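# Move tablecloth from side table to big table with six arms

## Task

Using six arms fixed on the big table (approximate mounts in the scene frame, metres, heading in degrees counter-clockwise from +x: arm1 at x=-0.87 y=+0.65 z=+0.72 heading -90; arm2 at x=-0.87 y=-0.65 z=+0.72 heading +90; arm3 at x=+0.00 y=+0.65 z=+0.72 heading -90; arm4 at x=+0.00 y=-0.65 z=+0.72 heading +90; arm5 at x=+0.87 y=+0.65 z=+0.72 heading -90; arm6 at x=+0.87 y=-0.65 z=+0.72 heading +90), remove the tablecloth from the side table and lay it on the big table so that no part of it droops past the big table's edge. Every item that was standing on the side table must finish on the side table's uncovered surface, upright as it was and near its original spot. At the end all grippers must have released and the arms must be out of the way; anything that stays in place only because a robot holds it does not count.

## Robot and tools

Robot and team. There are six identical i2rt Big YAM arms, named arm1 to arm6, each with six joints, a two-finger gripper and a wrist camera. Mount positions and headings are in the task text; arms 1, 3, 5 sit at y=+0.65 facing -y, arms 2, 4, 6 at y=-0.65 facing +y. A hand can reach roughly 1.0 m from its joint-1 axis. Two room cameras, cam_high and cam_low, are fixed. Arms act independently; a stalled arm does not hold up the others.

Frame. One scene frame for everything: origin on the floor, +z up, metres. The hand point is midway between the fingertips; the hand z axis runs along the fingers and the fingers open and close along hand y. With joints 1 and 6 at 0 and the hand level and forward, the wrist camera sits above the hand looking toward the fingertips.

execute_actions. Argument actions is a list holding exactly one action, or empty (empty only returns state and pictures). The action is an object keyed by arm name ("arm1"..."arm6"); each arm gets a "joints" object with any of joint1_rad, joint2_rad, joint3_rad, joint4_rad, joint5_rad, joint6_rad, gripper_m. Every value is an absolute target, not an offset: joints in radians, gripper in metres of fingertip gap. Ranges: joint1_rad -2.879 to 2.879 (rotation about the foot, positive counter-clockwise seen from above, 0 unfolds the arm along its heading); joint2_rad 0 to 3.141 (shoulder, 0 = upper arm back and about level, increasing lifts it up then forward); joint3_rad 0 to 3.019 (elbow, 0 = folded, increasing opens); joint4_rad -1.692 to 1.57 (hand pitch, positive tips fingers up); joint5_rad -1.57 to 1.57 (hand yaw, positive toward the arm's right); joint6_rad -2.094 to 2.094 (hand roll, positive clockwise viewed from behind the hand); gripper_m 0 to 0.093. Tolerances for counting a target reached: ±0.045, ±0.14, ±0.09, ±0.055, ±0.03, ±0.035 rad and ±0.003 m. All named motions start at once and may finish at different times; joints move at differing speeds, so the hand can swing along a wide path. Omitted joints or arms may keep pushing toward earlier targets. Unknown keys or out-of-range numbers reject the whole call with no motion. Optional cameras lists which images to return (names from arm1_cam_wrist...arm6_cam_wrist, cam_high, cam_low, or "all"; omitted or null means all, [] means none); the pictures line gives the image order.

Result lines. joint_positions report where joints are. joint_status tells how each commanded motion ended: "off_target" (stopped short, may still push), "contact_stop" or "time_out" (target dropped, holds where it stopped; a timed-out joint may keep a nearby target and keep pushing, listed under on_its_own). "joint command not followed", usually with a cause line, means a self/inter-arm clearance check refused that arm's joint targets; the gripper part still runs, and the arm may retry those targets on later actions until they pass. on_its_own lists uncommanded behaviour; its "held at" is the held target, not the position. To relieve a pushing joint, command its reported position. Tiny target changes may not move a joint. A joint carrying load sags. MOTOR HOT appears from 85 °C; at 100 °C an OVER-TEMPERATURE FAULT drops that arm and its gripper until cool, and joints read "limit_stop_at_motor_heat" (resend the target afterwards). No line reports arms touching each other.

wait: seconds from 0 to 10; commands nothing and returns the same as an empty execute_actions.

zoom_image: camera (one of the eight names) and region [x0, y0, x1, y1] in pixels of that camera's latest full image, top-left origin, at most 504 by 504. Wrist images are 504x504 fisheye; room images are 896x504.

finished_scene: pass the current scene's number; it ends the scene irreversibly after the last command is held and reports success. Call it only when the cloth is on the big table, the objects stand freely on the bare side table, and all grippers are open with arms withdrawn.

Camera calibration (K, distortion, T_world_to_cam, pos_world) is given per camera in OpenCV convention and may be a little off; wrist camera poses follow the reported joints.

Avoid: squeezing arms against each other (ends the run) or hard collisions; the clearance check can act late and ignores fingers, gripper housings and wrist cameras. The arms do not stop on contact and can push hard, which also overheats motors, so do not leave arms straining or holding loads for long. Never knock a rigid object over or out of the work area (cloth is exempt). Avoid drops, slips and slams; lift objects off the cloth gently and set them back upright in place before or after pulling the cloth, and keep actions short.

Each tool is called after "Request:" by a JSON object that holds its "api" and its "payload", one argument or row to a line.

## Session

Request:
{"api": "execute_actions", "payload": {
  "actions": []
}}

Scene clock: 0.00 s.
arm1.joint_positions: joint1_rad=-0.004 joint2_rad=+0.449 joint3_rad=+1.464 joint4_rad=-1.529 joint5_rad=+0.007 joint6_rad=-0.001 gripper_m=+0.094
arm1.joint_status: not commanded
arm1.hand: x=-0.8647 y=+0.5264 z=+1.2846 quat_wxyz=(-0.358, -0.602, -0.618, +0.358) (m; scene frame)
arm2.joint_positions: joint1_rad=+0.004 joint2_rad=+0.434 joint3_rad=+1.455 joint4_rad=-1.541 joint5_rad=-0.006 joint6_rad=+0.006 gripper_m=+0.095
arm2.joint_status: not commanded
arm2.hand: x=-0.8808 y=-0.5336 z=+1.3617 quat_wxyz=(-0.356, +0.616, -0.605, -0.356) (m; scene frame)
arm3.joint_positions: joint1_rad=+0.017 joint2_rad=+0.431 joint3_rad=+1.452 joint4_rad=-1.544 joint5_rad=+0.010 joint6_rad=+0.006 gripper_m=+0.095
arm3.joint_status: not commanded
arm3.hand: x=-0.0090 y=+0.5403 z=+1.3402 quat_wxyz=(-0.352, -0.624, -0.594, +0.365) (m; scene frame)
arm4.joint_positions: joint1_rad=-0.001 joint2_rad=+0.448 joint3_rad=+1.481 joint4_rad=-1.520 joint5_rad=+0.008 joint6_rad=-0.010 gripper_m=+0.095
arm4.joint_status: not commanded
arm4.hand: x=+0.0030 y=-0.5262 z=+1.3410 quat_wxyz=(-0.361, +0.615, -0.597, -0.367) (m; scene frame)
arm5.joint_positions: joint1_rad=+0.016 joint2_rad=+0.439 joint3_rad=+1.471 joint4_rad=-1.520 joint5_rad=+0.015 joint6_rad=+0.001 gripper_m=+0.094
arm5.joint_status: not commanded
arm5.hand: x=+0.8635 y=+0.5385 z=+1.3777 quat_wxyz=(-0.358, -0.616, -0.589, +0.380) (m; scene frame)
arm6.joint_positions: joint1_rad=-0.003 joint2_rad=+0.426 joint3_rad=+1.455 joint4_rad=-1.543 joint5_rad=+0.006 joint6_rad=+0.017 gripper_m=+0.095
arm6.joint_status: not commanded
arm6.hand: x=+0.8627 y=-0.5374 z=+1.3102 quat_wxyz=(-0.358, +0.611, -0.608, -0.359) (m; scene frame)
pictures: arm1_cam_wrist, arm2_cam_wrist, arm3_cam_wrist, arm4_cam_wrist, arm5_cam_wrist, arm6_cam_wrist, cam_high, cam_low
Images, in order (width x height): arm1_cam_wrist 504x504, arm2_cam_wrist 504x504, arm3_cam_wrist 504x504, arm4_cam_wrist 504x504, arm5_cam_wrist 504x504, arm6_cam_wrist 504x504, cam_high 896x504, cam_low 896x504.

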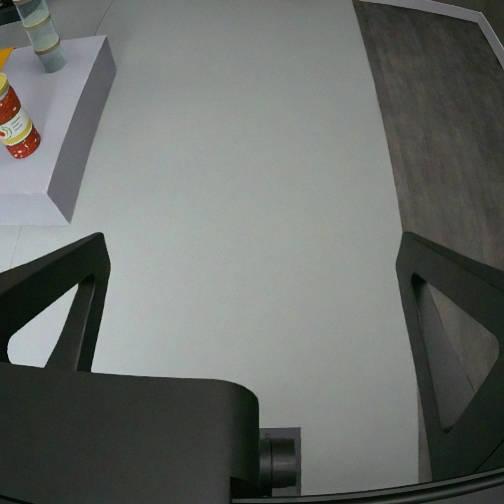

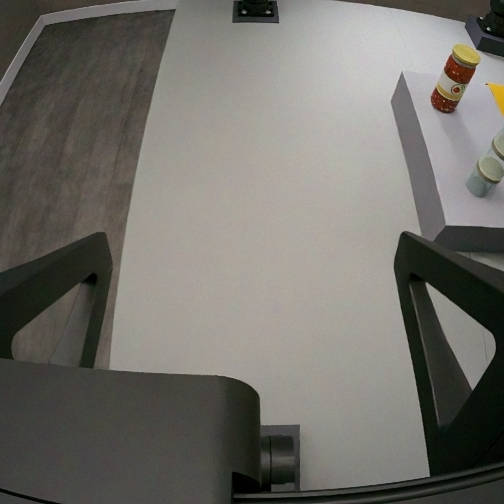

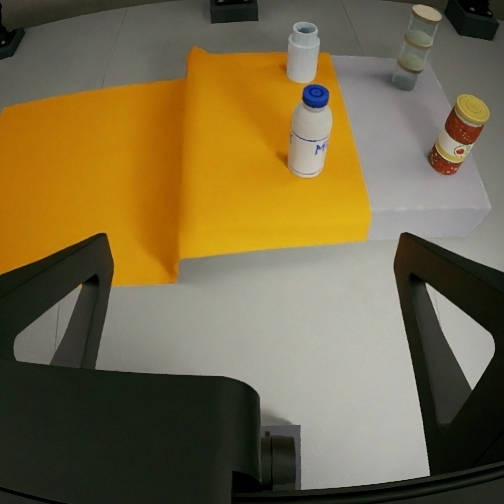

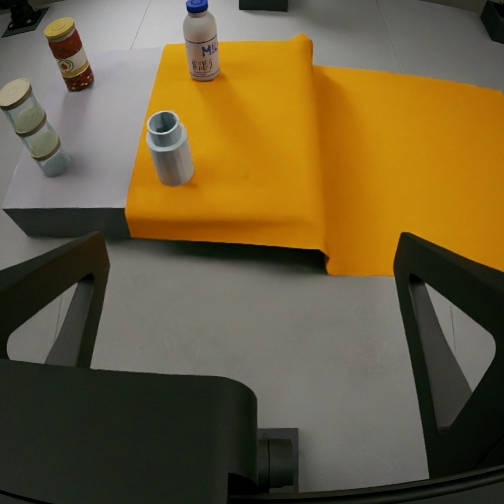

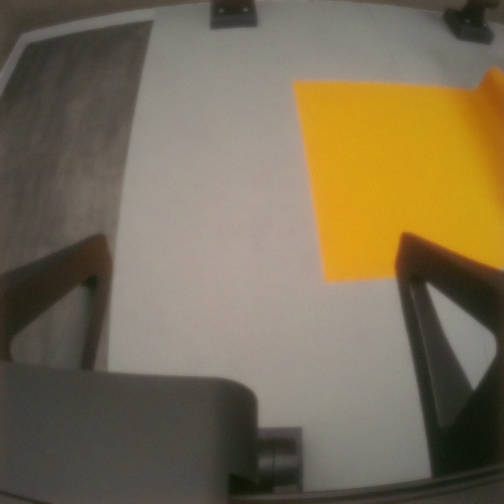

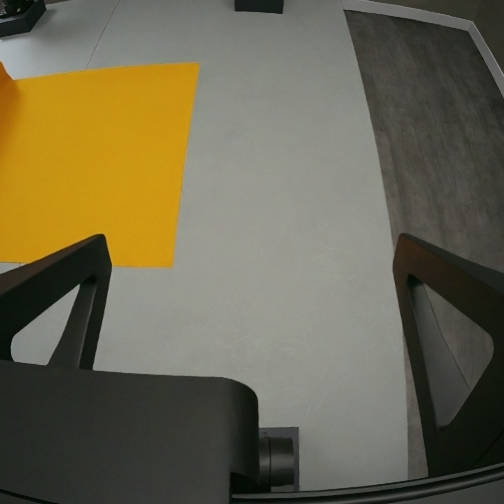

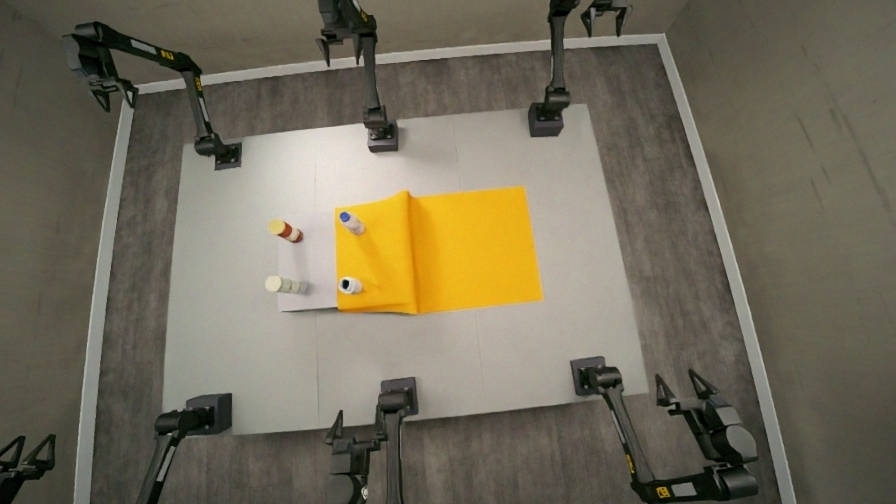

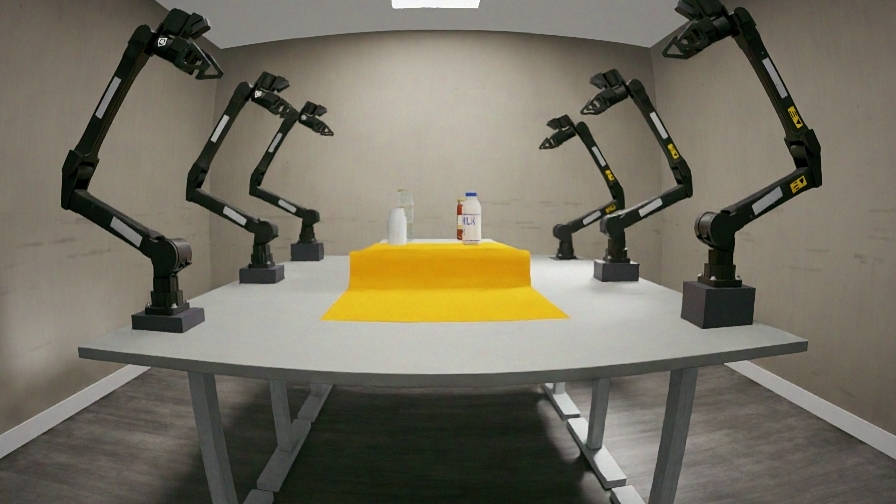

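Request:
{"api": "zoom_image", "payload": {
  "camera": "cam_high",
  "region": [250, 170, 450, 330]
}}

Request:
{"api": "zoom_image", "payload": {
  "camera": "cam_low",
  "region": [320, 170, 580, 330]
}}

Region (250, 170, 450, 330) of cam_high's 896x504 image, scaled by 2.520, with more detail than that image has; it fills the top 403 rows of this view, and the rest is white.

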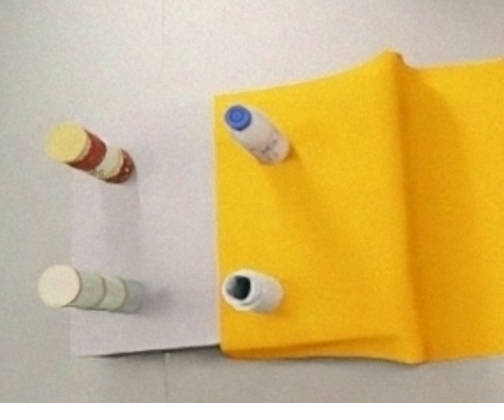

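Region (320, 170, 580, 330) of cam_low's 896x504 image, scaled by 1.938, with more detail than that image has; it fills the top 310 rows of this view, and the rest is white.

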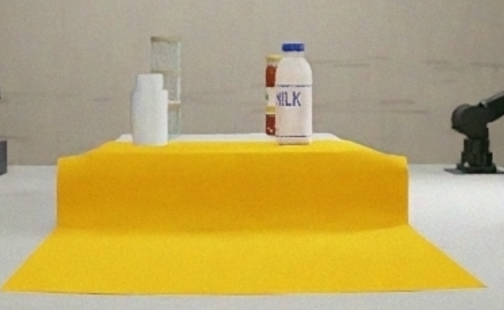

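Request:
{"api": "execute_actions", "payload": {
  "actions": [
    {"arm1":{"joints":{"joint4_rad":-0.6}},"arm2":{"joints":{"joint3_rad":2.0}},"arm3":{"joints":{"joint1_rad":-0.225,"joint2_rad":1.2,"joint3_rad":1.2,"joint4_rad":-0.6}},"arm4":{"joints":{"joint1_rad":0.277,"joint2_rad":1.2,"joint3_rad":1.0,"joint4_rad":-0.4}},"arm5":{"joints":{"joint1_rad":-1.1,"joint2_rad":1.4,"joint3_rad":1.5,"joint4_rad":-1.2}},"arm6":{"joints":{"joint1_rad":1.1,"joint2_rad":1.4,"joint3_rad":1.3,"joint4_rad":-1.0}}}
  ]
}}

Scene clock: 56.10 s.
arm1.joint_positions: joint1_rad=-0.004 joint2_rad=+0.449 joint3_rad=+1.464 joint4_rad=-0.620 joint5_rad=+0.007 joint6_rad=-0.001 gripper_m=+0.094
arm1.joint_status: all done
arm1.hand: x=-0.8629 y=+0.5143 z=+1.5004 quat_wxyz=(-0.594, -0.386, -0.396, +0.585) (m; scene frame)
arm2.joint_positions: joint1_rad=+0.004 joint2_rad=+0.436 joint3_rad=+2.000 joint4_rad=-1.541 joint5_rad=-0.006 joint6_rad=+0.006 gripper_m=+0.095
arm2.joint_status: all done
arm2.hand: x=-0.8818 y=-0.6993 z=+1.5456 quat_wxyz=(-0.505, +0.499, -0.485, -0.509) (m; scene frame)
arm3.joint_positions: joint1_rad=-0.214 joint2_rad=+1.198 joint3_rad=+1.193 joint4_rad=-0.623 joint5_rad=+0.010 joint6_rad=+0.006 gripper_m=+0.095
arm3.joint_status: all done
arm3.hand: x=-0.1421 y=+0.1465 z=+1.1542 quat_wxyz=(-0.281, -0.709, -0.534, +0.365) (m; scene frame)
arm4.joint_positions: joint1_rad=+0.269 joint2_rad=+1.200 joint3_rad=+0.983 joint4_rad=-0.418 joint5_rad=+0.008 joint6_rad=-0.010 gripper_m=+0.095
arm4.joint_status: all done
arm4.hand: x=-0.1485 y=-0.1531 z=+1.0529 quat_wxyz=(-0.270, +0.718, -0.529, -0.362) (m; scene frame)
arm5.joint_positions: joint1_rad=-1.107 joint2_rad=+1.410 joint3_rad=+1.480 joint4_rad=-1.212 joint5_rad=+0.015 joint6_rad=+0.001 gripper_m=+0.094
arm5.joint_status: all done
arm5.hand: x=+0.4005 y=+0.4531 z=+1.1323 quat_wxyz=(-0.045, -0.956, -0.196, +0.212) (m; scene frame)
arm6.joint_positions: joint1_rad=+1.101 joint2_rad=+1.406 joint3_rad=+1.279 joint4_rad=-1.014 joint5_rad=+0.005 joint6_rad=+0.017 gripper_m=+0.095
arm6.joint_status: all done
arm6.hand: x=+0.4099 y=-0.4299 z=+0.9938 quat_wxyz=(-0.053, +0.951, -0.225, -0.203) (m; scene frame)
pictures: arm1_cam_wrist, arm2_cam_wrist, arm3_cam_wrist, arm4_cam_wrist, arm5_cam_wrist, arm6_cam_wrist, cam_high, cam_low
camera_calibration (this result's frames):
arm1_cam_wrist: T_world_to_cam=[[-0.999989, 0.00124879, -0.00456457, -0.864143], [0.00472645, 0.215533, -0.976485, 1.36252], [-0.000235604, -0.976496, -0.215537, 0.955062], [0, 0, 0, 1]] pos_world=[-0.870349, 0.640023, 1.53239]
arm2_cam_wrist: T_world_to_cam=[[0.999593, 0.0282826, -0.00370803, 0.905686], [0.0125311, -0.552181, -0.83363, 0.91638], [-0.0256247, 0.833245, -0.55231, 1.53654], [0, 0, 0, 1]] pos_world=[-0.877427, -0.799921, 1.61593]
arm3_cam_wrist: T_world_to_cam=[[-0.962537, 0.271136, 0.00283771, -0.181936], [0.255664, 0.910999, -0.3236, 0.27936], [-0.0903248, -0.310752, -0.94619, 1.24639], [0, 0, 0, 1]] pos_world=[-0.133963, 0.182151, 1.27024]
arm4_cam_wrist: T_world_to_cam=[[0.954307, 0.298816, 0.00282604, 0.185982], [0.284771, -0.906505, -0.311696, 0.23368], [-0.0905778, 0.298258, -0.950178, 1.158], [0, 0, 0, 1]] pos_world=[-0.13914, -0.189124, 1.17261]
arm5_cam_wrist: T_world_to_cam=[[-0.379788, 0.925073, 0.0000855025, -0.269365], [0.907231, 0.372445, 0.19549, -0.744396], [0.180811, 0.0743225, -0.980706, 1.12692], [0, 0, 0, 1]] pos_world=[0.369277, 0.442674, 1.25072]
arm6_cam_wrist: T_world_to_cam=[[0.438251, 0.898829, 0.00646464, 0.19728], [0.879536, -0.430305, 0.203113, -0.744552], [0.185346, -0.0833286, -0.979134, 0.985624], [0, 0, 0, 1]] pos_world=[0.385721, -0.415575, 1.11501]
Images, in order (width x height): arm1_cam_wrist 504x504, arm2_cam_wrist 504x504, arm3_cam_wrist 504x504, arm4_cam_wrist 504x504, arm5_cam_wrist 504x504, arm6_cam_wrist 504x504, cam_high 896x504, cam_low 896x504.

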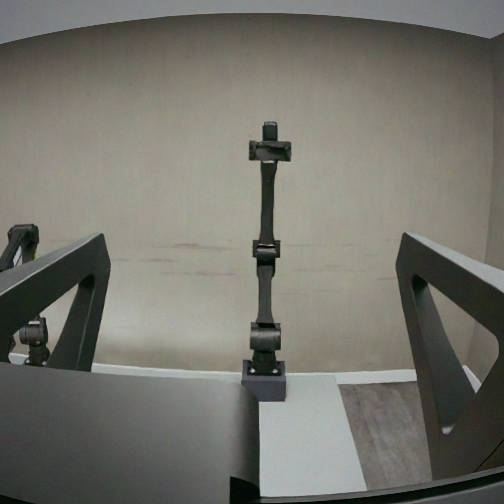

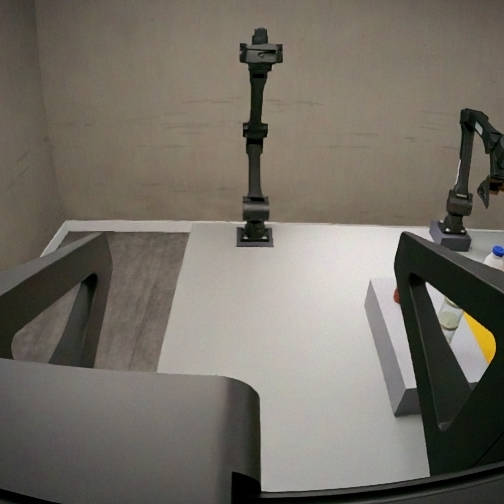

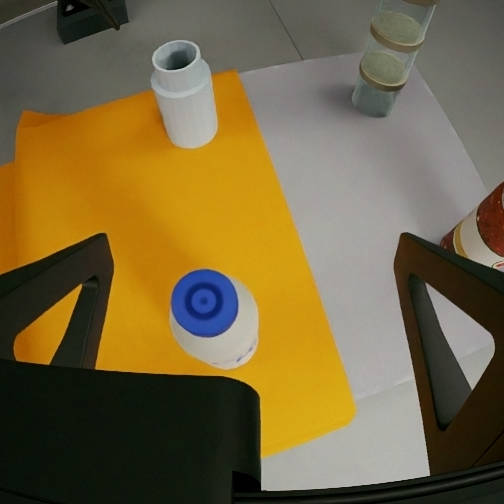

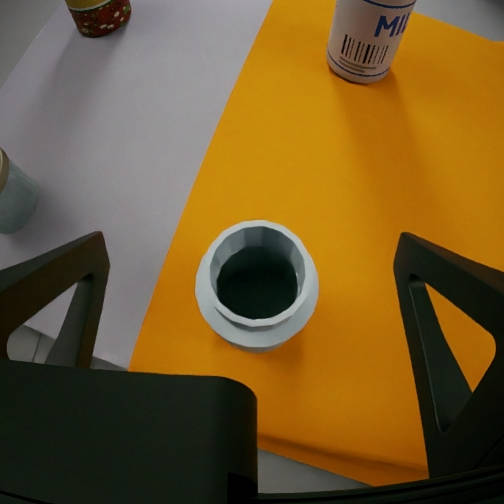

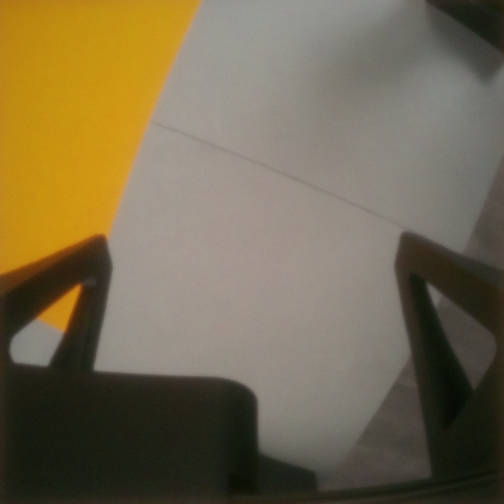

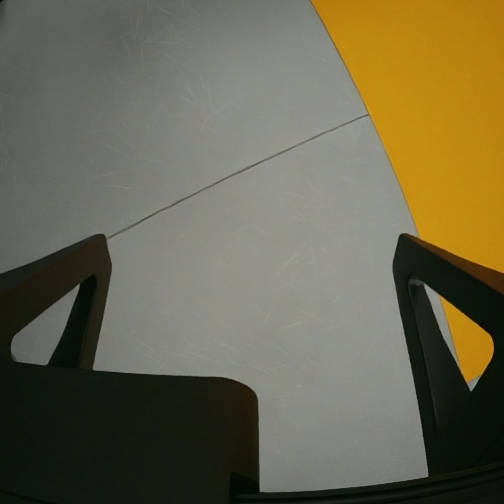

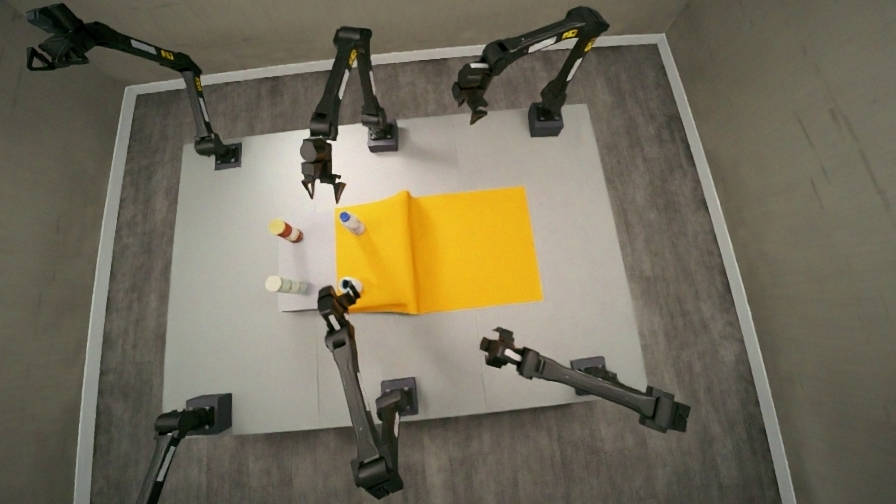

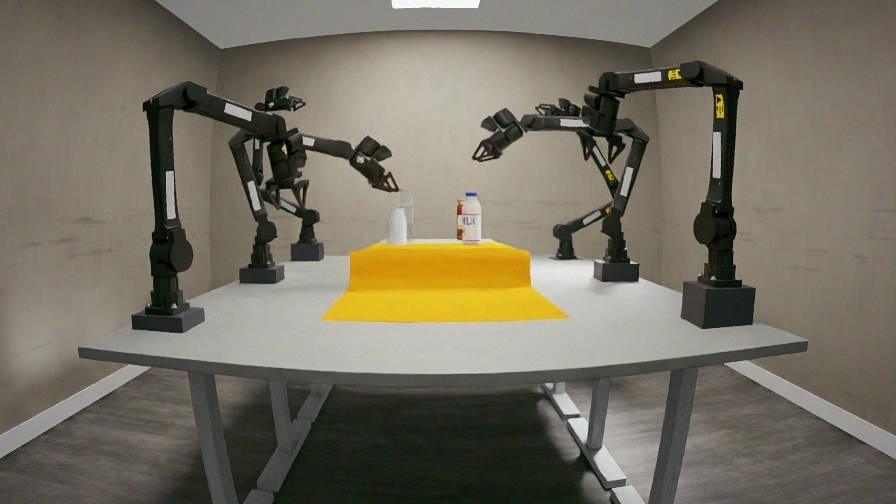

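Request:
{"api": "execute_actions", "payload": {
  "actions": [
    {"arm3":{"joints":{"joint1_rad":-0.162,"joint3_rad":0.9,"joint4_rad":0.66}},"arm4":{"joints":{"joint3_rad":0.9,"joint4_rad":0.66}},"arm5":{"joints":{"joint1_rad":-1.073,"joint2_rad":2.05,"joint3_rad":1.86,"joint4_rad":-0.65,"joint6_rad":1.57}},"arm6":{"joints":{"joint1_rad":1.104,"joint2_rad":2.0,"joint3_rad":1.94,"joint4_rad":-0.75,"joint6_rad":-1.57}}}
  ],
  "cameras": ["arm5_cam_wrist","arm6_cam_wrist","cam_high"]
}}

Request:
{"api": "execute_actions", "payload": {
  "actions": [
    {"arm3":{"joints":{"joint2_rad":1.353,"joint3_rad":0.425}},"arm4":{"joints":{"joint2_rad":1.353,"joint3_rad":0.425}},"arm5":{"joints":{"joint2_rad":2.17,"joint4_rad":-0.55}},"arm6":{"joints":{"joint2_rad":2.12,"joint4_rad":-0.68}}}
  ],
  "cameras": ["arm3_cam_wrist","arm4_cam_wrist","arm5_cam_wrist","arm6_cam_wrist","cam_high","cam_low"]
}}

Scene clock: 174.73 s.
arm1.joint_positions: joint1_rad=-0.004 joint2_rad=+0.449 joint3_rad=+1.464 joint4_rad=-0.620 joint5_rad=+0.007 joint6_rad=-0.001 gripper_m=+0.094
arm1.joint_status: not commanded
arm1.hand: x=-0.8629 y=+0.5143 z=+1.5004 quat_wxyz=(-0.594, -0.386, -0.396, +0.585) (m; scene frame)
arm2.joint_positions: joint1_rad=+0.004 joint2_rad=+0.436 joint3_rad=+2.000 joint4_rad=-1.541 joint5_rad=-0.006 joint6_rad=+0.006 gripper_m=+0.095
arm2.joint_status: not commanded
arm2.hand: x=-0.8818 y=-0.6993 z=+1.5456 quat_wxyz=(-0.505, +0.499, -0.485, -0.509) (m; scene frame)
arm3.joint_positions: joint1_rad=-0.169 joint2_rad=+1.199 joint3_rad=+0.893 joint4_rad=+0.638 joint5_rad=+0.010 joint6_rad=+0.006 gripper_m=+0.095
arm3.joint_status: all done
arm3.hand: x=-0.1231 y=+0.1269 z=+1.2662 quat_wxyz=(-0.513, -0.454, -0.352, +0.637) (m; scene frame)
arm4.joint_positions: joint1_rad=+0.269 joint2_rad=+1.199 joint3_rad=+0.893 joint4_rad=+0.642 joint5_rad=+0.008 joint6_rad=-0.010 gripper_m=+0.095
arm4.joint_status: all done
arm4.hand: x=-0.1544 y=-0.1285 z=+1.2466 quat_wxyz=(-0.488, +0.463, -0.347, -0.654) (m; scene frame)
arm5.joint_positions: joint1_rad=-1.077 joint2_rad=+2.056 joint3_rad=+1.823 joint4_rad=-0.671 joint5_rad=+0.015 joint6_rad=+1.556 gripper_m=+0.094
arm5.joint_status: all done
arm5.hand: x=+0.1619 y=+0.3204 z=+0.9688 quat_wxyz=(-0.278, -0.799, +0.503, +0.179) (m; scene frame)
arm6.joint_positions: joint1_rad=+1.101 joint2_rad=+2.012 joint3_rad=+1.887 joint4_rad=-0.761 joint5_rad=+0.005 joint6_rad=-1.560 gripper_m=+0.095
arm6.joint_status: all done
arm6.hand: x=+0.1660 y=-0.3119 z=+0.9536 quat_wxyz=(-0.284, +0.801, +0.499, -0.171) (m; scene frame)
pictures: arm5_cam_wrist, arm6_cam_wrist, cam_high
camera_calibration (this result's frames):
arm5_cam_wrist: T_world_to_cam=[[0.7135, 0.33011, -0.618018, 0.375248], [0.670891, -0.576239, 0.466748, -0.367078], [-0.202048, -0.747647, -0.632614, 1.00763], [0, 0, 0, 1]] pos_world=[0.182121, 0.417957, 1.04069]
arm6_cam_wrist: T_world_to_cam=[[-0.709999, 0.334011, 0.61995, -0.372219], [0.677731, 0.563209, 0.472733, -0.384841], [-0.191264, 0.755799, -0.626248, 0.989054], [0, 0, 0, 1]] pos_world=[0.185714, -0.406455, 1.03208]
Images, in order (width x height): arm5_cam_wrist 504x504, arm6_cam_wrist 504x504, cam_high 896x504.

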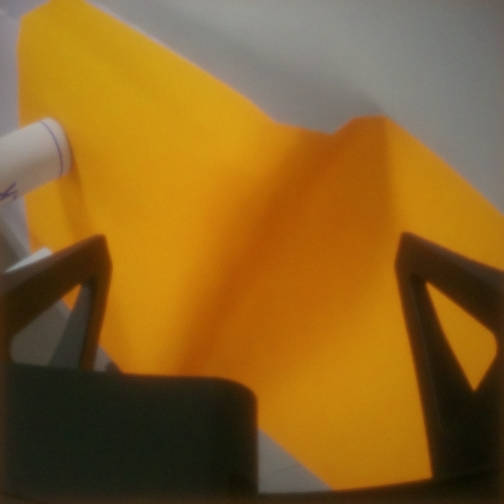

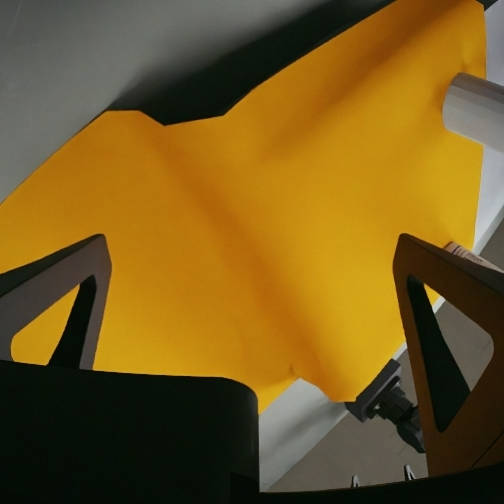

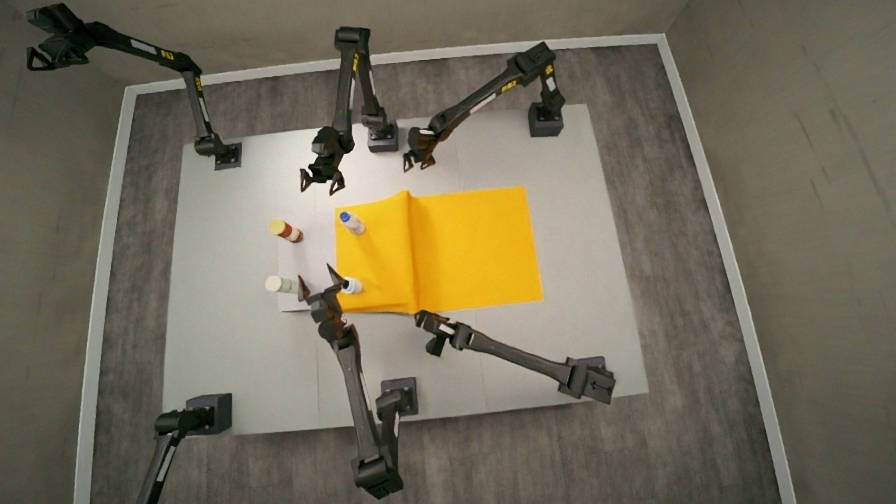

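Scene clock: 176.20 s.
arm1.joint_positions: joint1_rad=-0.004 joint2_rad=+0.449 joint3_rad=+1.464 joint4_rad=-0.620 joint5_rad=+0.007 joint6_rad=-0.001 gripper_m=+0.094
arm1.joint_status: not commanded
arm1.hand: x=-0.8629 y=+0.5143 z=+1.5004 quat_wxyz=(-0.594, -0.386, -0.396, +0.585) (m; scene frame)
arm2.joint_positions: joint1_rad=+0.004 joint2_rad=+0.436 joint3_rad=+2.000 joint4_rad=-1.541 joint5_rad=-0.006 joint6_rad=+0.006 gripper_m=+0.095
arm2.joint_status: not commanded
arm2.hand: x=-0.8818 y=-0.6993 z=+1.5456 quat_wxyz=(-0.505, +0.499, -0.485, -0.509) (m; scene frame)
arm3.joint_positions: joint1_rad=-0.169 joint2_rad=+1.369 joint3_rad=+0.429 joint4_rad=+0.654 joint5_rad=+0.010 joint6_rad=+0.006 gripper_m=+0.095
arm3.joint_status: all done
arm3.hand: x=-0.1060 y=+0.1904 z=+0.9291 quat_wxyz=(-0.379, -0.626, -0.492, +0.471) (m; scene frame)
arm4.joint_positions: joint1_rad=+0.269 joint2_rad=+1.365 joint3_rad=+0.426 joint4_rad=+0.657 joint5_rad=+0.008 joint6_rad=-0.010 gripper_m=+0.095
arm4.joint_status: all done
arm4.hand: x=-0.1361 y=-0.1975 z=+0.9111 quat_wxyz=(-0.359, +0.643, -0.476, -0.482) (m; scene frame)
arm5.joint_positions: joint1_rad=-1.077 joint2_rad=+2.187 joint3_rad=+1.823 joint4_rad=-0.572 joint5_rad=+0.015 joint6_rad=+1.557 gripper_m=+0.094
arm5.joint_status: all done
arm5.hand: x=+0.1467 y=+0.3118 z=+0.8830 quat_wxyz=(-0.266, -0.803, +0.506, +0.171) (m; scene frame)
arm6.joint_positions: joint1_rad=+1.101 joint2_rad=+2.124 joint3_rad=+1.900 joint4_rad=-0.694 joint5_rad=+0.005 joint6_rad=-1.561 gripper_m=+0.095
arm6.joint_status: all done
arm6.hand: x=+0.1479 y=-0.3023 z=+0.8845 quat_wxyz=(-0.272, +0.805, +0.501, -0.163) (m; scene frame)
pictures: arm3_cam_wrist, arm4_cam_wrist, arm5_cam_wrist, arm6_cam_wrist, cam_high, cam_low
camera_calibration (this result's frames):
arm3_cam_wrist: T_world_to_cam=[[-0.972981, 0.230885, -0.000639882, -0.148662], [0.18117, 0.761753, -0.622021, 0.455145], [-0.143128, -0.60533, -0.783, 0.949133], [0, 0, 0, 1]] pos_world=[-0.0912569, 0.262155, 1.02619]
arm4_cam_wrist: T_world_to_cam=[[0.955552, 0.294799, 0.00384734, 0.186261], [0.233522, -0.748837, -0.620251, 0.450966], [-0.179968, 0.59358, -0.784394, 0.932717], [0, 0, 0, 1]] pos_world=[-0.115433, -0.270852, 1.01061]
arm5_cam_wrist: T_world_to_cam=[[0.73115, 0.337613, -0.592821, 0.308679], [0.656972, -0.582638, 0.478456, -0.328105], [-0.183867, -0.73929, -0.647798, 0.952028], [0, 0, 0, 1]] pos_world=[0.164912, 0.408445, 0.956697]
arm6_cam_wrist: T_world_to_cam=[[-0.72754, 0.341922, 0.59479, -0.31819], [0.663835, 0.569752, 0.484465, -0.351657], [-0.173234, 0.74731, -0.641497, 0.943357], [0, 0, 0, 1]] pos_world=[0.165367, -0.395826, 0.964782]
Images, in order (width x height): arm3_cam_wrist 504x504, arm4_cam_wrist 504x504, arm5_cam_wrist 504x504, arm6_cam_wrist 504x504, cam_high 896x504, cam_low 896x504.

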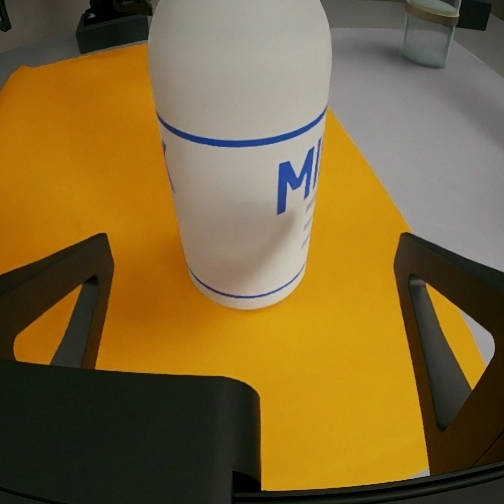

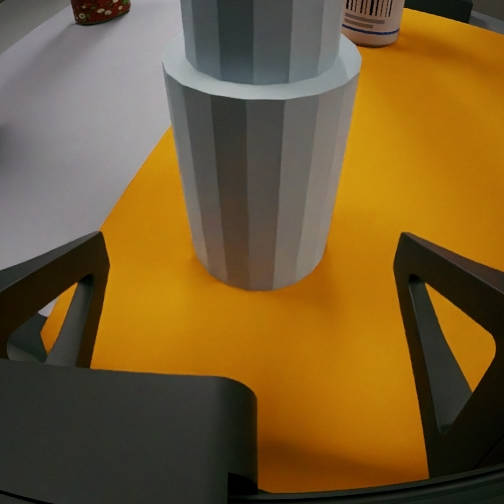

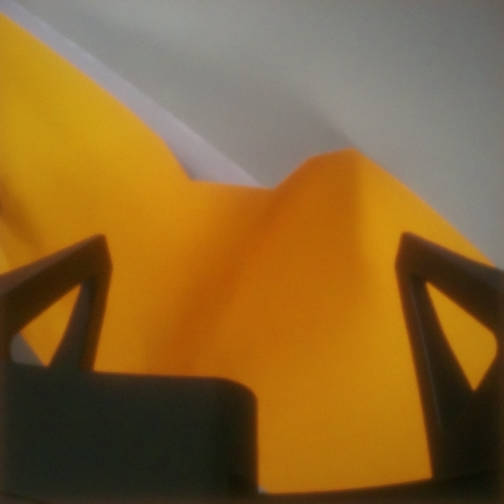

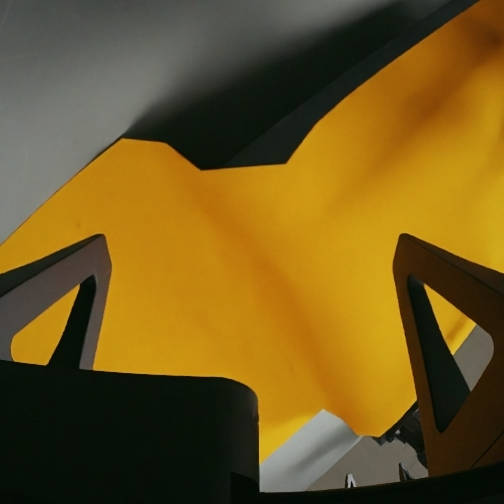

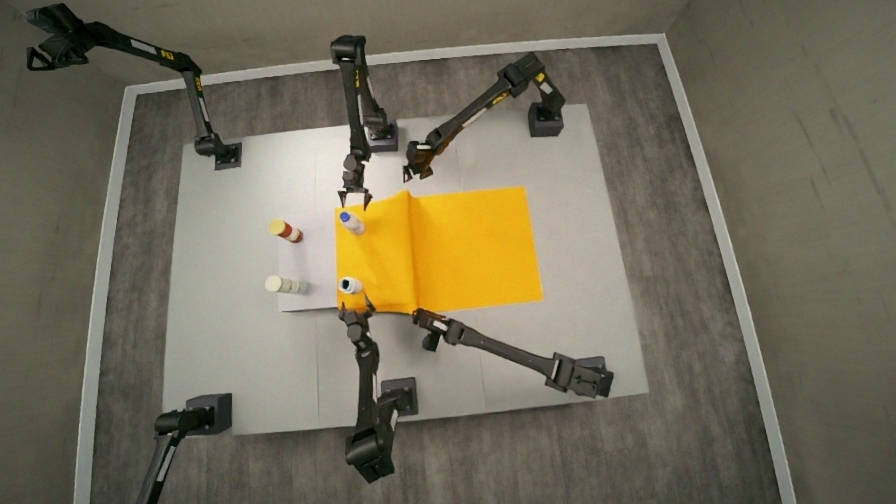

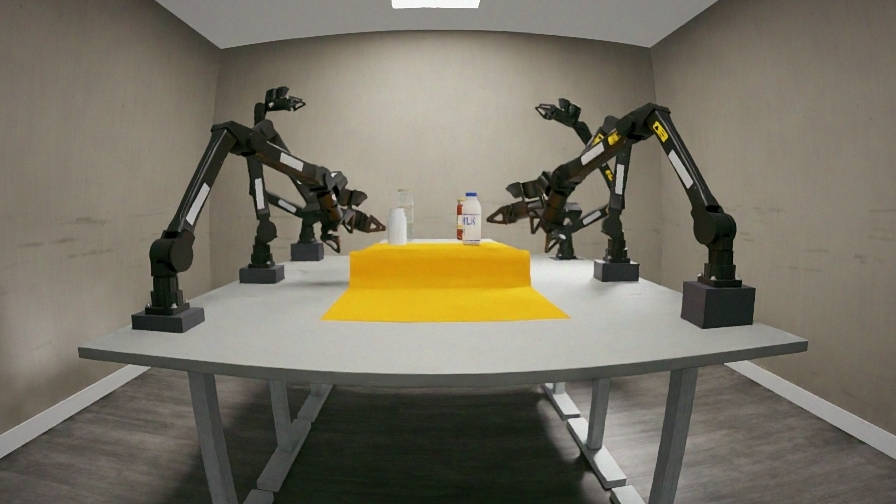

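Request:
{"api": "execute_actions", "payload": {
  "actions": [
    {"arm3":{"joints":{"joint1_rad":-0.15,"joint2_rad":1.563,"joint3_rad":0.668,"joint4_rad":0.64}},"arm4":{"joints":{"joint2_rad":1.545,"joint3_rad":0.645,"joint4_rad":0.645}},"arm5":{"joints":{"joint5_rad":-0.9,"joint6_rad":0.8}},"arm6":{"joints":{"joint5_rad":0.9,"joint6_rad":-0.8}}}
  ],
  "cameras": ["arm3_cam_wrist","arm4_cam_wrist","arm5_cam_wrist","arm6_cam_wrist","cam_high","cam_low"]
}}

Scene clock: 214.90 s.
arm1.joint_positions: joint1_rad=-0.004 joint2_rad=+0.449 joint3_rad=+1.464 joint4_rad=-0.620 joint5_rad=+0.007 joint6_rad=-0.001 gripper_m=+0.094
arm1.joint_status: not commanded
arm1.hand: x=-0.8629 y=+0.5143 z=+1.5004 quat_wxyz=(-0.594, -0.386, -0.396, +0.585) (m; scene frame)
arm2.joint_positions: joint1_rad=+0.004 joint2_rad=+0.436 joint3_rad=+2.000 joint4_rad=-1.541 joint5_rad=-0.006 joint6_rad=+0.006 gripper_m=+0.095
arm2.joint_status: not commanded
arm2.hand: x=-0.8818 y=-0.6993 z=+1.5456 quat_wxyz=(-0.505, +0.499, -0.485, -0.509) (m; scene frame)
arm3.joint_positions: joint1_rad=-0.165 joint2_rad=+1.558 joint3_rad=+0.628 joint4_rad=+0.648 joint5_rad=+0.010 joint6_rad=+0.006 gripper_m=+0.095
arm3.joint_status: all done
arm3.hand: x=-0.1202 y=+0.1160 z=+0.9281 quat_wxyz=(-0.381, -0.625, -0.492, +0.472) (m; scene frame)
arm4.joint_positions: joint1_rad=+0.269 joint2_rad=+1.539 joint3_rad=+0.617 joint4_rad=+0.654 joint5_rad=+0.008 joint6_rad=-0.010 gripper_m=+0.095
arm4.joint_status: all done
arm4.hand: x=-0.1576 y=-0.1275 z=+0.9149 quat_wxyz=(-0.363, +0.639, -0.473, -0.486) (m; scene frame)
arm5.joint_positions: joint1_rad=-1.077 joint2_rad=+2.187 joint3_rad=+1.823 joint4_rad=-0.572 joint5_rad=-0.897 joint6_rad=+0.814 gripper_m=+0.094
arm5.joint_status: all done
arm5.hand: x=+0.2400 y=+0.2055 z=+0.9366 quat_wxyz=(-0.506, -0.862, +0.025, -0.014) (m; scene frame)
arm6.joint_positions: joint1_rad=+1.101 joint2_rad=+2.124 joint3_rad=+1.900 joint4_rad=-0.694 joint5_rad=+0.897 joint6_rad=-0.810 gripper_m=+0.095
arm6.joint_status: all done
arm6.hand: x=+0.2405 y=-0.1995 z=+0.9377 quat_wxyz=(-0.505, +0.863, +0.020, +0.014) (m; scene frame)
pictures: arm3_cam_wrist, arm4_cam_wrist, arm5_cam_wrist, arm6_cam_wrist, cam_high, cam_low
camera_calibration (this result's frames):
arm3_cam_wrist: T_world_to_cam=[[-0.973935, 0.226827, -0.000625889, -0.144971], [0.177496, 0.760397, -0.624734, 0.515985], [-0.14123, -0.608561, -0.780838, 0.899853], [0, 0, 0, 1]] pos_world=[-0.105691, 0.188145, 1.0249]
arm4_cam_wrist: T_world_to_cam=[[0.955607, 0.294619, 0.00385762, 0.186133], [0.230616, -0.739734, -0.632147, 0.522379], [-0.183389, 0.604974, -0.774839, 0.882467], [0, 0, 0, 1]] pos_world=[-0.136505, -0.202286, 1.01327]
arm5_cam_wrist: T_world_to_cam=[[0.0704447, 0.49414, -0.866524, 0.690978], [0.80426, 0.485739, 0.342378, -0.604424], [0.590087, -0.721029, -0.3632, 0.469279], [0, 0, 0, 1]] pos_world=[0.160523, 0.290516, 0.976132]
arm6_cam_wrist: T_world_to_cam=[[-0.0584178, 0.495822, 0.866457, -0.702559], [0.805982, -0.48871, 0.334, -0.601767], [0.589051, 0.71786, -0.371074, 0.473858], [0, 0, 0, 1]] pos_world=[0.164845, -0.285909, 0.985564]
Images, in order (width x height): arm3_cam_wrist 504x504, arm4_cam_wrist 504x504, arm5_cam_wrist 504x504, arm6_cam_wrist 504x504, cam_high 896x504, cam_low 896x504.

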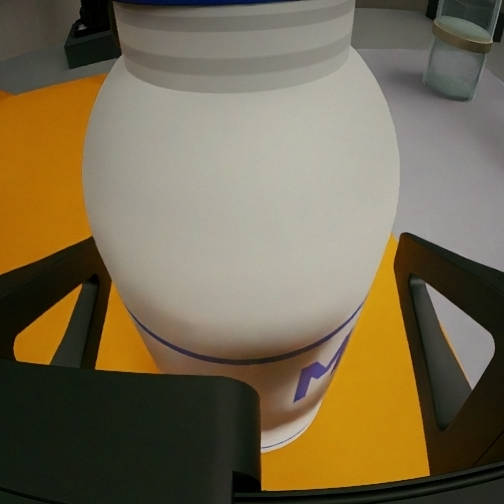

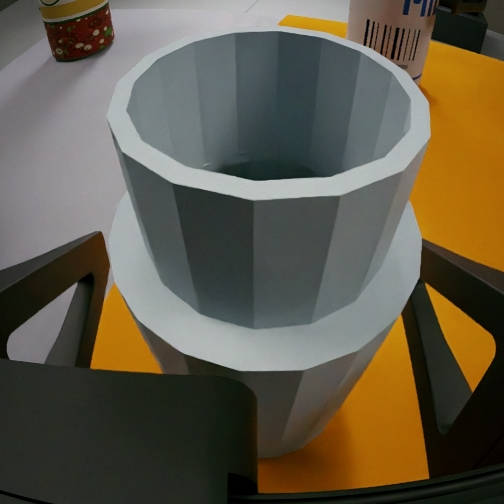

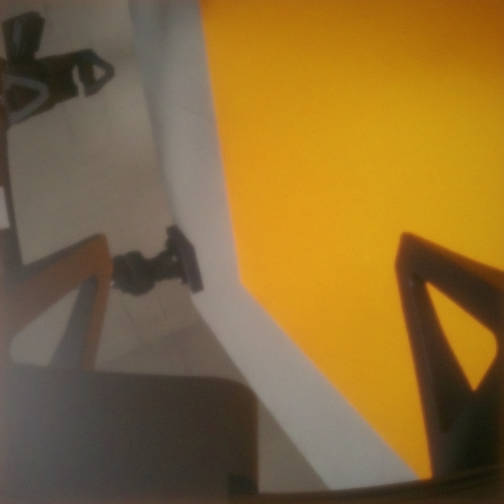

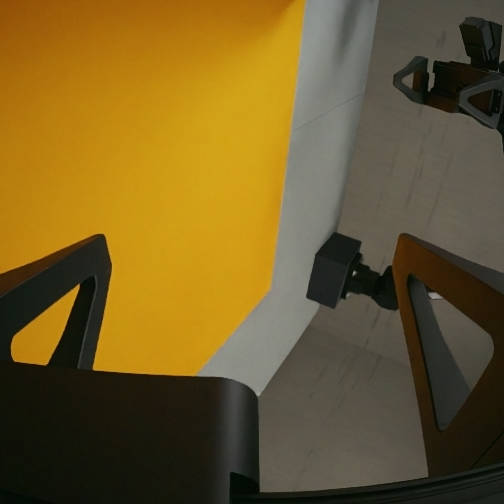

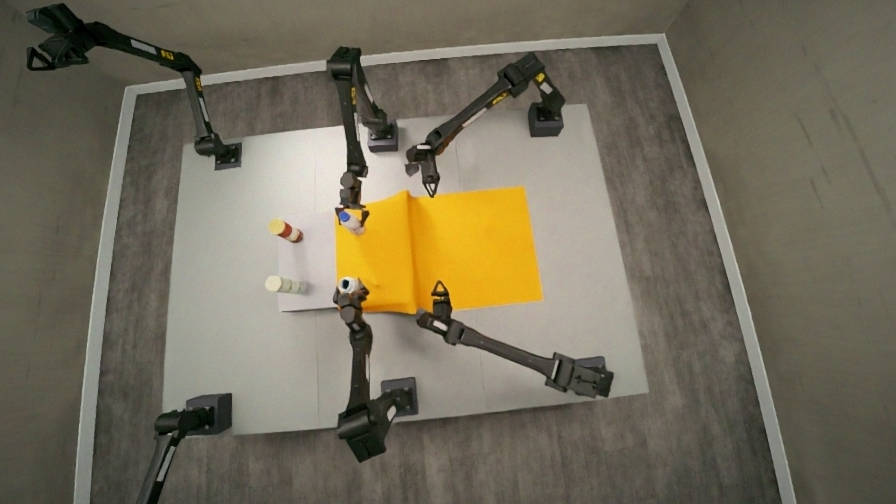

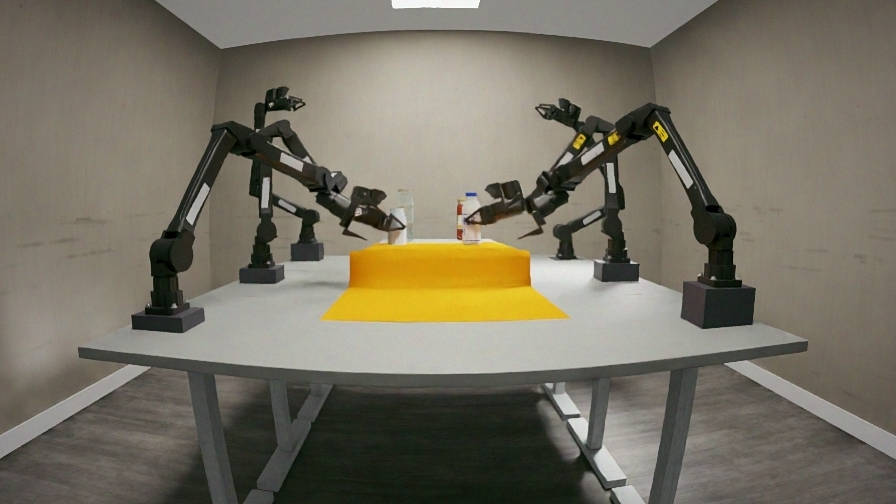

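Request:
{"api": "execute_actions", "payload": {
  "actions": [
    {"arm3":{"joints":{"joint1_rad":-0.14,"joint2_rad":1.623,"joint3_rad":0.70}},"arm4":{"joints":{"joint1_rad":0.255,"joint2_rad":1.597,"joint3_rad":0.665}},"arm5":{"joints":{"joint1_rad":-1.303,"joint2_rad":2.42,"joint3_rad":2.09,"joint4_rad":-0.39,"joint5_rad":-1.1,"joint6_rad":-0.87,"gripper_m":0.07}},"arm6":{"joints":{"joint1_rad":1.328,"joint2_rad":2.3,"joint3_rad":2.05,"joint4_rad":-0.47,"joint5_rad":1.1,"joint6_rad":0.87,"gripper_m":0.07}}}
  ],
  "cameras": ["arm3_cam_wrist","arm4_cam_wrist","arm5_cam_wrist","arm6_cam_wrist","cam_high","cam_low"]
}}

Scene clock: 245.93 s.
arm1.joint_positions: joint1_rad=-0.004 joint2_rad=+0.449 joint3_rad=+1.464 joint4_rad=-0.620 joint5_rad=+0.007 joint6_rad=-0.001 gripper_m=+0.094
arm1.joint_status: not commanded
arm1.hand: x=-0.8629 y=+0.5143 z=+1.5004 quat_wxyz=(-0.594, -0.386, -0.396, +0.585) (m; scene frame)
arm2.joint_positions: joint1_rad=+0.004 joint2_rad=+0.436 joint3_rad=+2.000 joint4_rad=-1.541 joint5_rad=-0.006 joint6_rad=+0.006 gripper_m=+0.095
arm2.joint_status: not commanded
arm2.hand: x=-0.8818 y=-0.6993 z=+1.5456 quat_wxyz=(-0.505, +0.499, -0.485, -0.509) (m; scene frame)
arm3.joint_positions: joint1_rad=-0.153 joint2_rad=+1.611 joint3_rad=+0.651 joint4_rad=+0.648 joint5_rad=+0.010 joint6_rad=+0.006 gripper_m=+0.095
arm3.joint_status: all done
arm3.hand: x=-0.1155 y=+0.1059 z=+0.9107 quat_wxyz=(-0.376, -0.629, -0.502, +0.460) (m; scene frame)
arm4.joint_positions: joint1_rad=+0.267 joint2_rad=+1.585 joint3_rad=+0.632 joint4_rad=+0.654 joint5_rad=+0.008 joint6_rad=-0.010 gripper_m=+0.095
arm4.joint_status: all done
arm4.hand: x=-0.1584 y=-0.1219 z=+0.8970 quat_wxyz=(-0.355, +0.646, -0.479, -0.476) (m; scene frame)
arm5.joint_positions: joint1_rad=-1.295 joint2_rad=+2.436 joint3_rad=+2.040 joint4_rad=-0.407 joint5_rad=-1.097 joint6_rad=-0.856 gripper_m=+0.070
arm5.joint_status: all done
arm5.hand: x=+0.1121 y=+0.3213 z=+0.8837 quat_wxyz=(-0.365, -0.575, -0.571, +0.459) (m; scene frame)
arm6.joint_positions: joint1_rad=+1.326 joint2_rad=+2.308 joint3_rad=+2.013 joint4_rad=-0.485 joint5_rad=+1.098 joint6_rad=+0.860 gripper_m=+0.070
arm6.joint_status: all done
arm6.hand: x=+0.1220 y=-0.3233 z=+0.8947 quat_wxyz=(-0.360, +0.572, -0.575, -0.461) (m; scene frame)
pictures: arm3_cam_wrist, arm4_cam_wrist, arm5_cam_wrist, arm6_cam_wrist, cam_high, cam_low
camera_calibration (this result's frames):
arm3_cam_wrist: T_world_to_cam=[[-0.976601, 0.21506, -0.0000440958, -0.137706], [0.171911, 0.780538, -0.601006, 0.487561], [-0.129218, -0.58695, -0.799245, 0.89661], [0, 0, 0, 1]] pos_world=[-0.102443, 0.175321, 1.00963]
arm4_cam_wrist: T_world_to_cam=[[0.95605, 0.293178, 0.00383089, 0.185218], [0.235283, -0.759328, -0.606682, 0.490866], [-0.174957, 0.58092, -0.794935, 0.881503], [0, 0, 0, 1]] pos_world=[-0.138345, -0.193657, 0.997828]
arm5_cam_wrist: T_world_to_cam=[[-0.991079, 0.0941502, 0.094325, -0.00470512], [0.0224949, 0.815785, -0.577918, 0.255127], [-0.13136, -0.570641, -0.810625, 1.037], [0, 0, 0, 1]] pos_world=[0.125819, 0.384072, 0.988508]
arm6_cam_wrist: T_world_to_cam=[[0.989687, 0.0906991, -0.110871, 0.00475522], [0.00981143, -0.815109, -0.579224, 0.25627], [-0.142907, 0.572163, -0.807593, 1.04938], [0, 0, 0, 1]] pos_world=[0.142743, -0.391958, 0.996435]
Images, in order (width x height): arm3_cam_wrist 504x504, arm4_cam_wrist 504x504, arm5_cam_wrist 504x504, arm6_cam_wrist 504x504, cam_high 896x504, cam_low 896x504.

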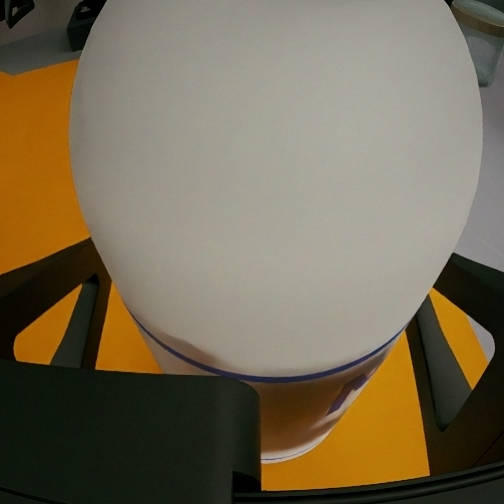

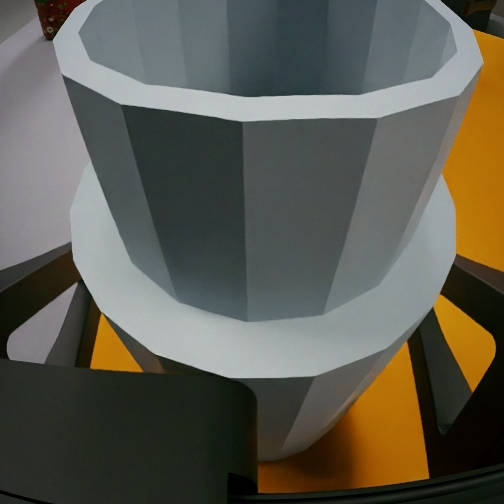

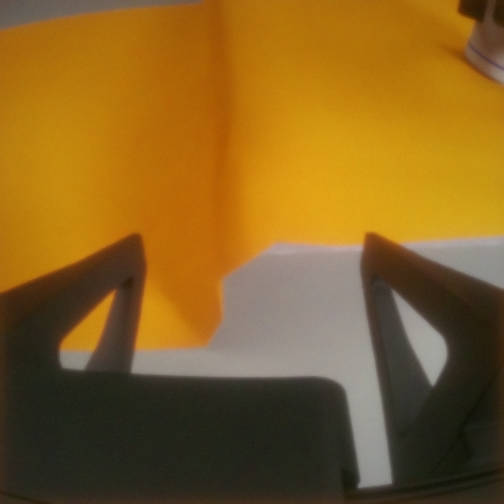

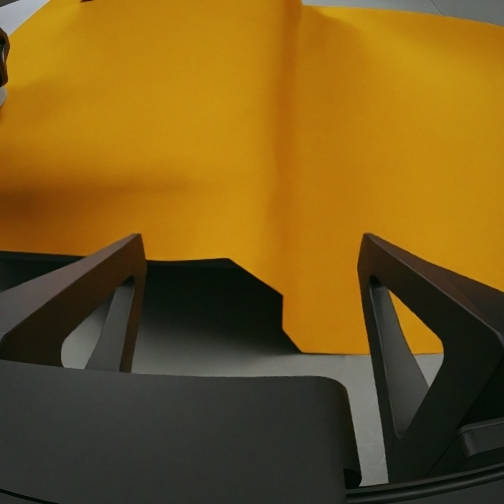

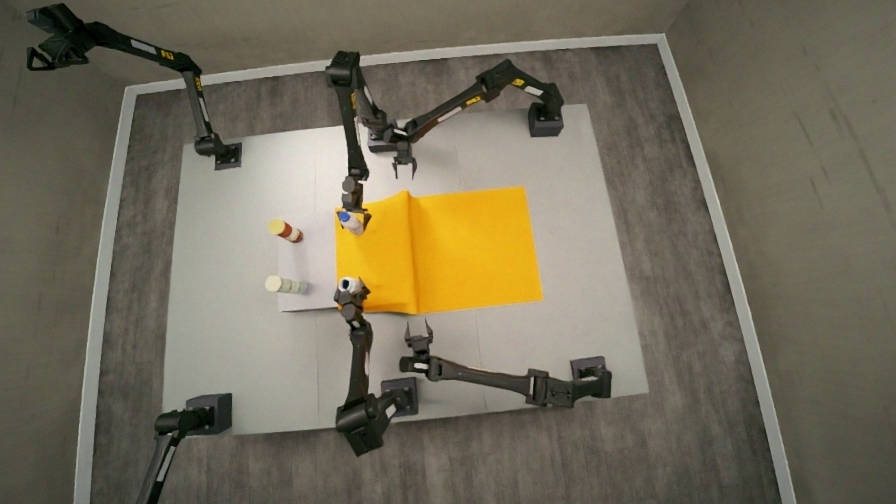

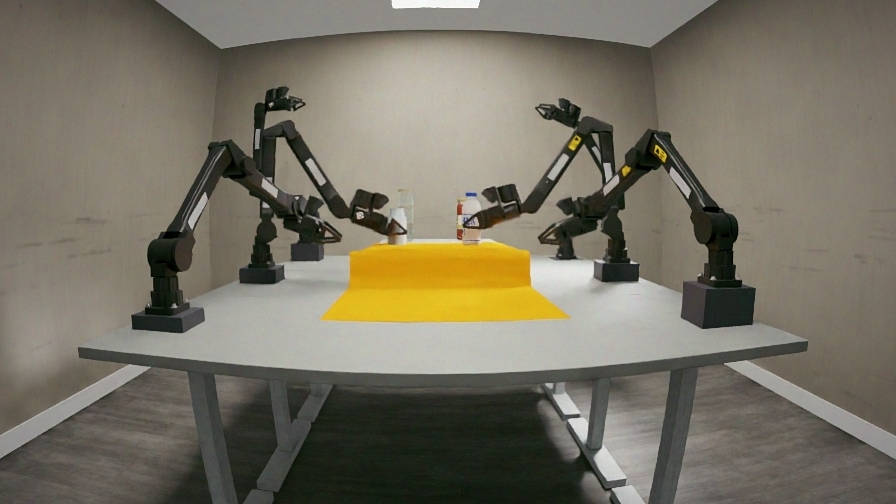

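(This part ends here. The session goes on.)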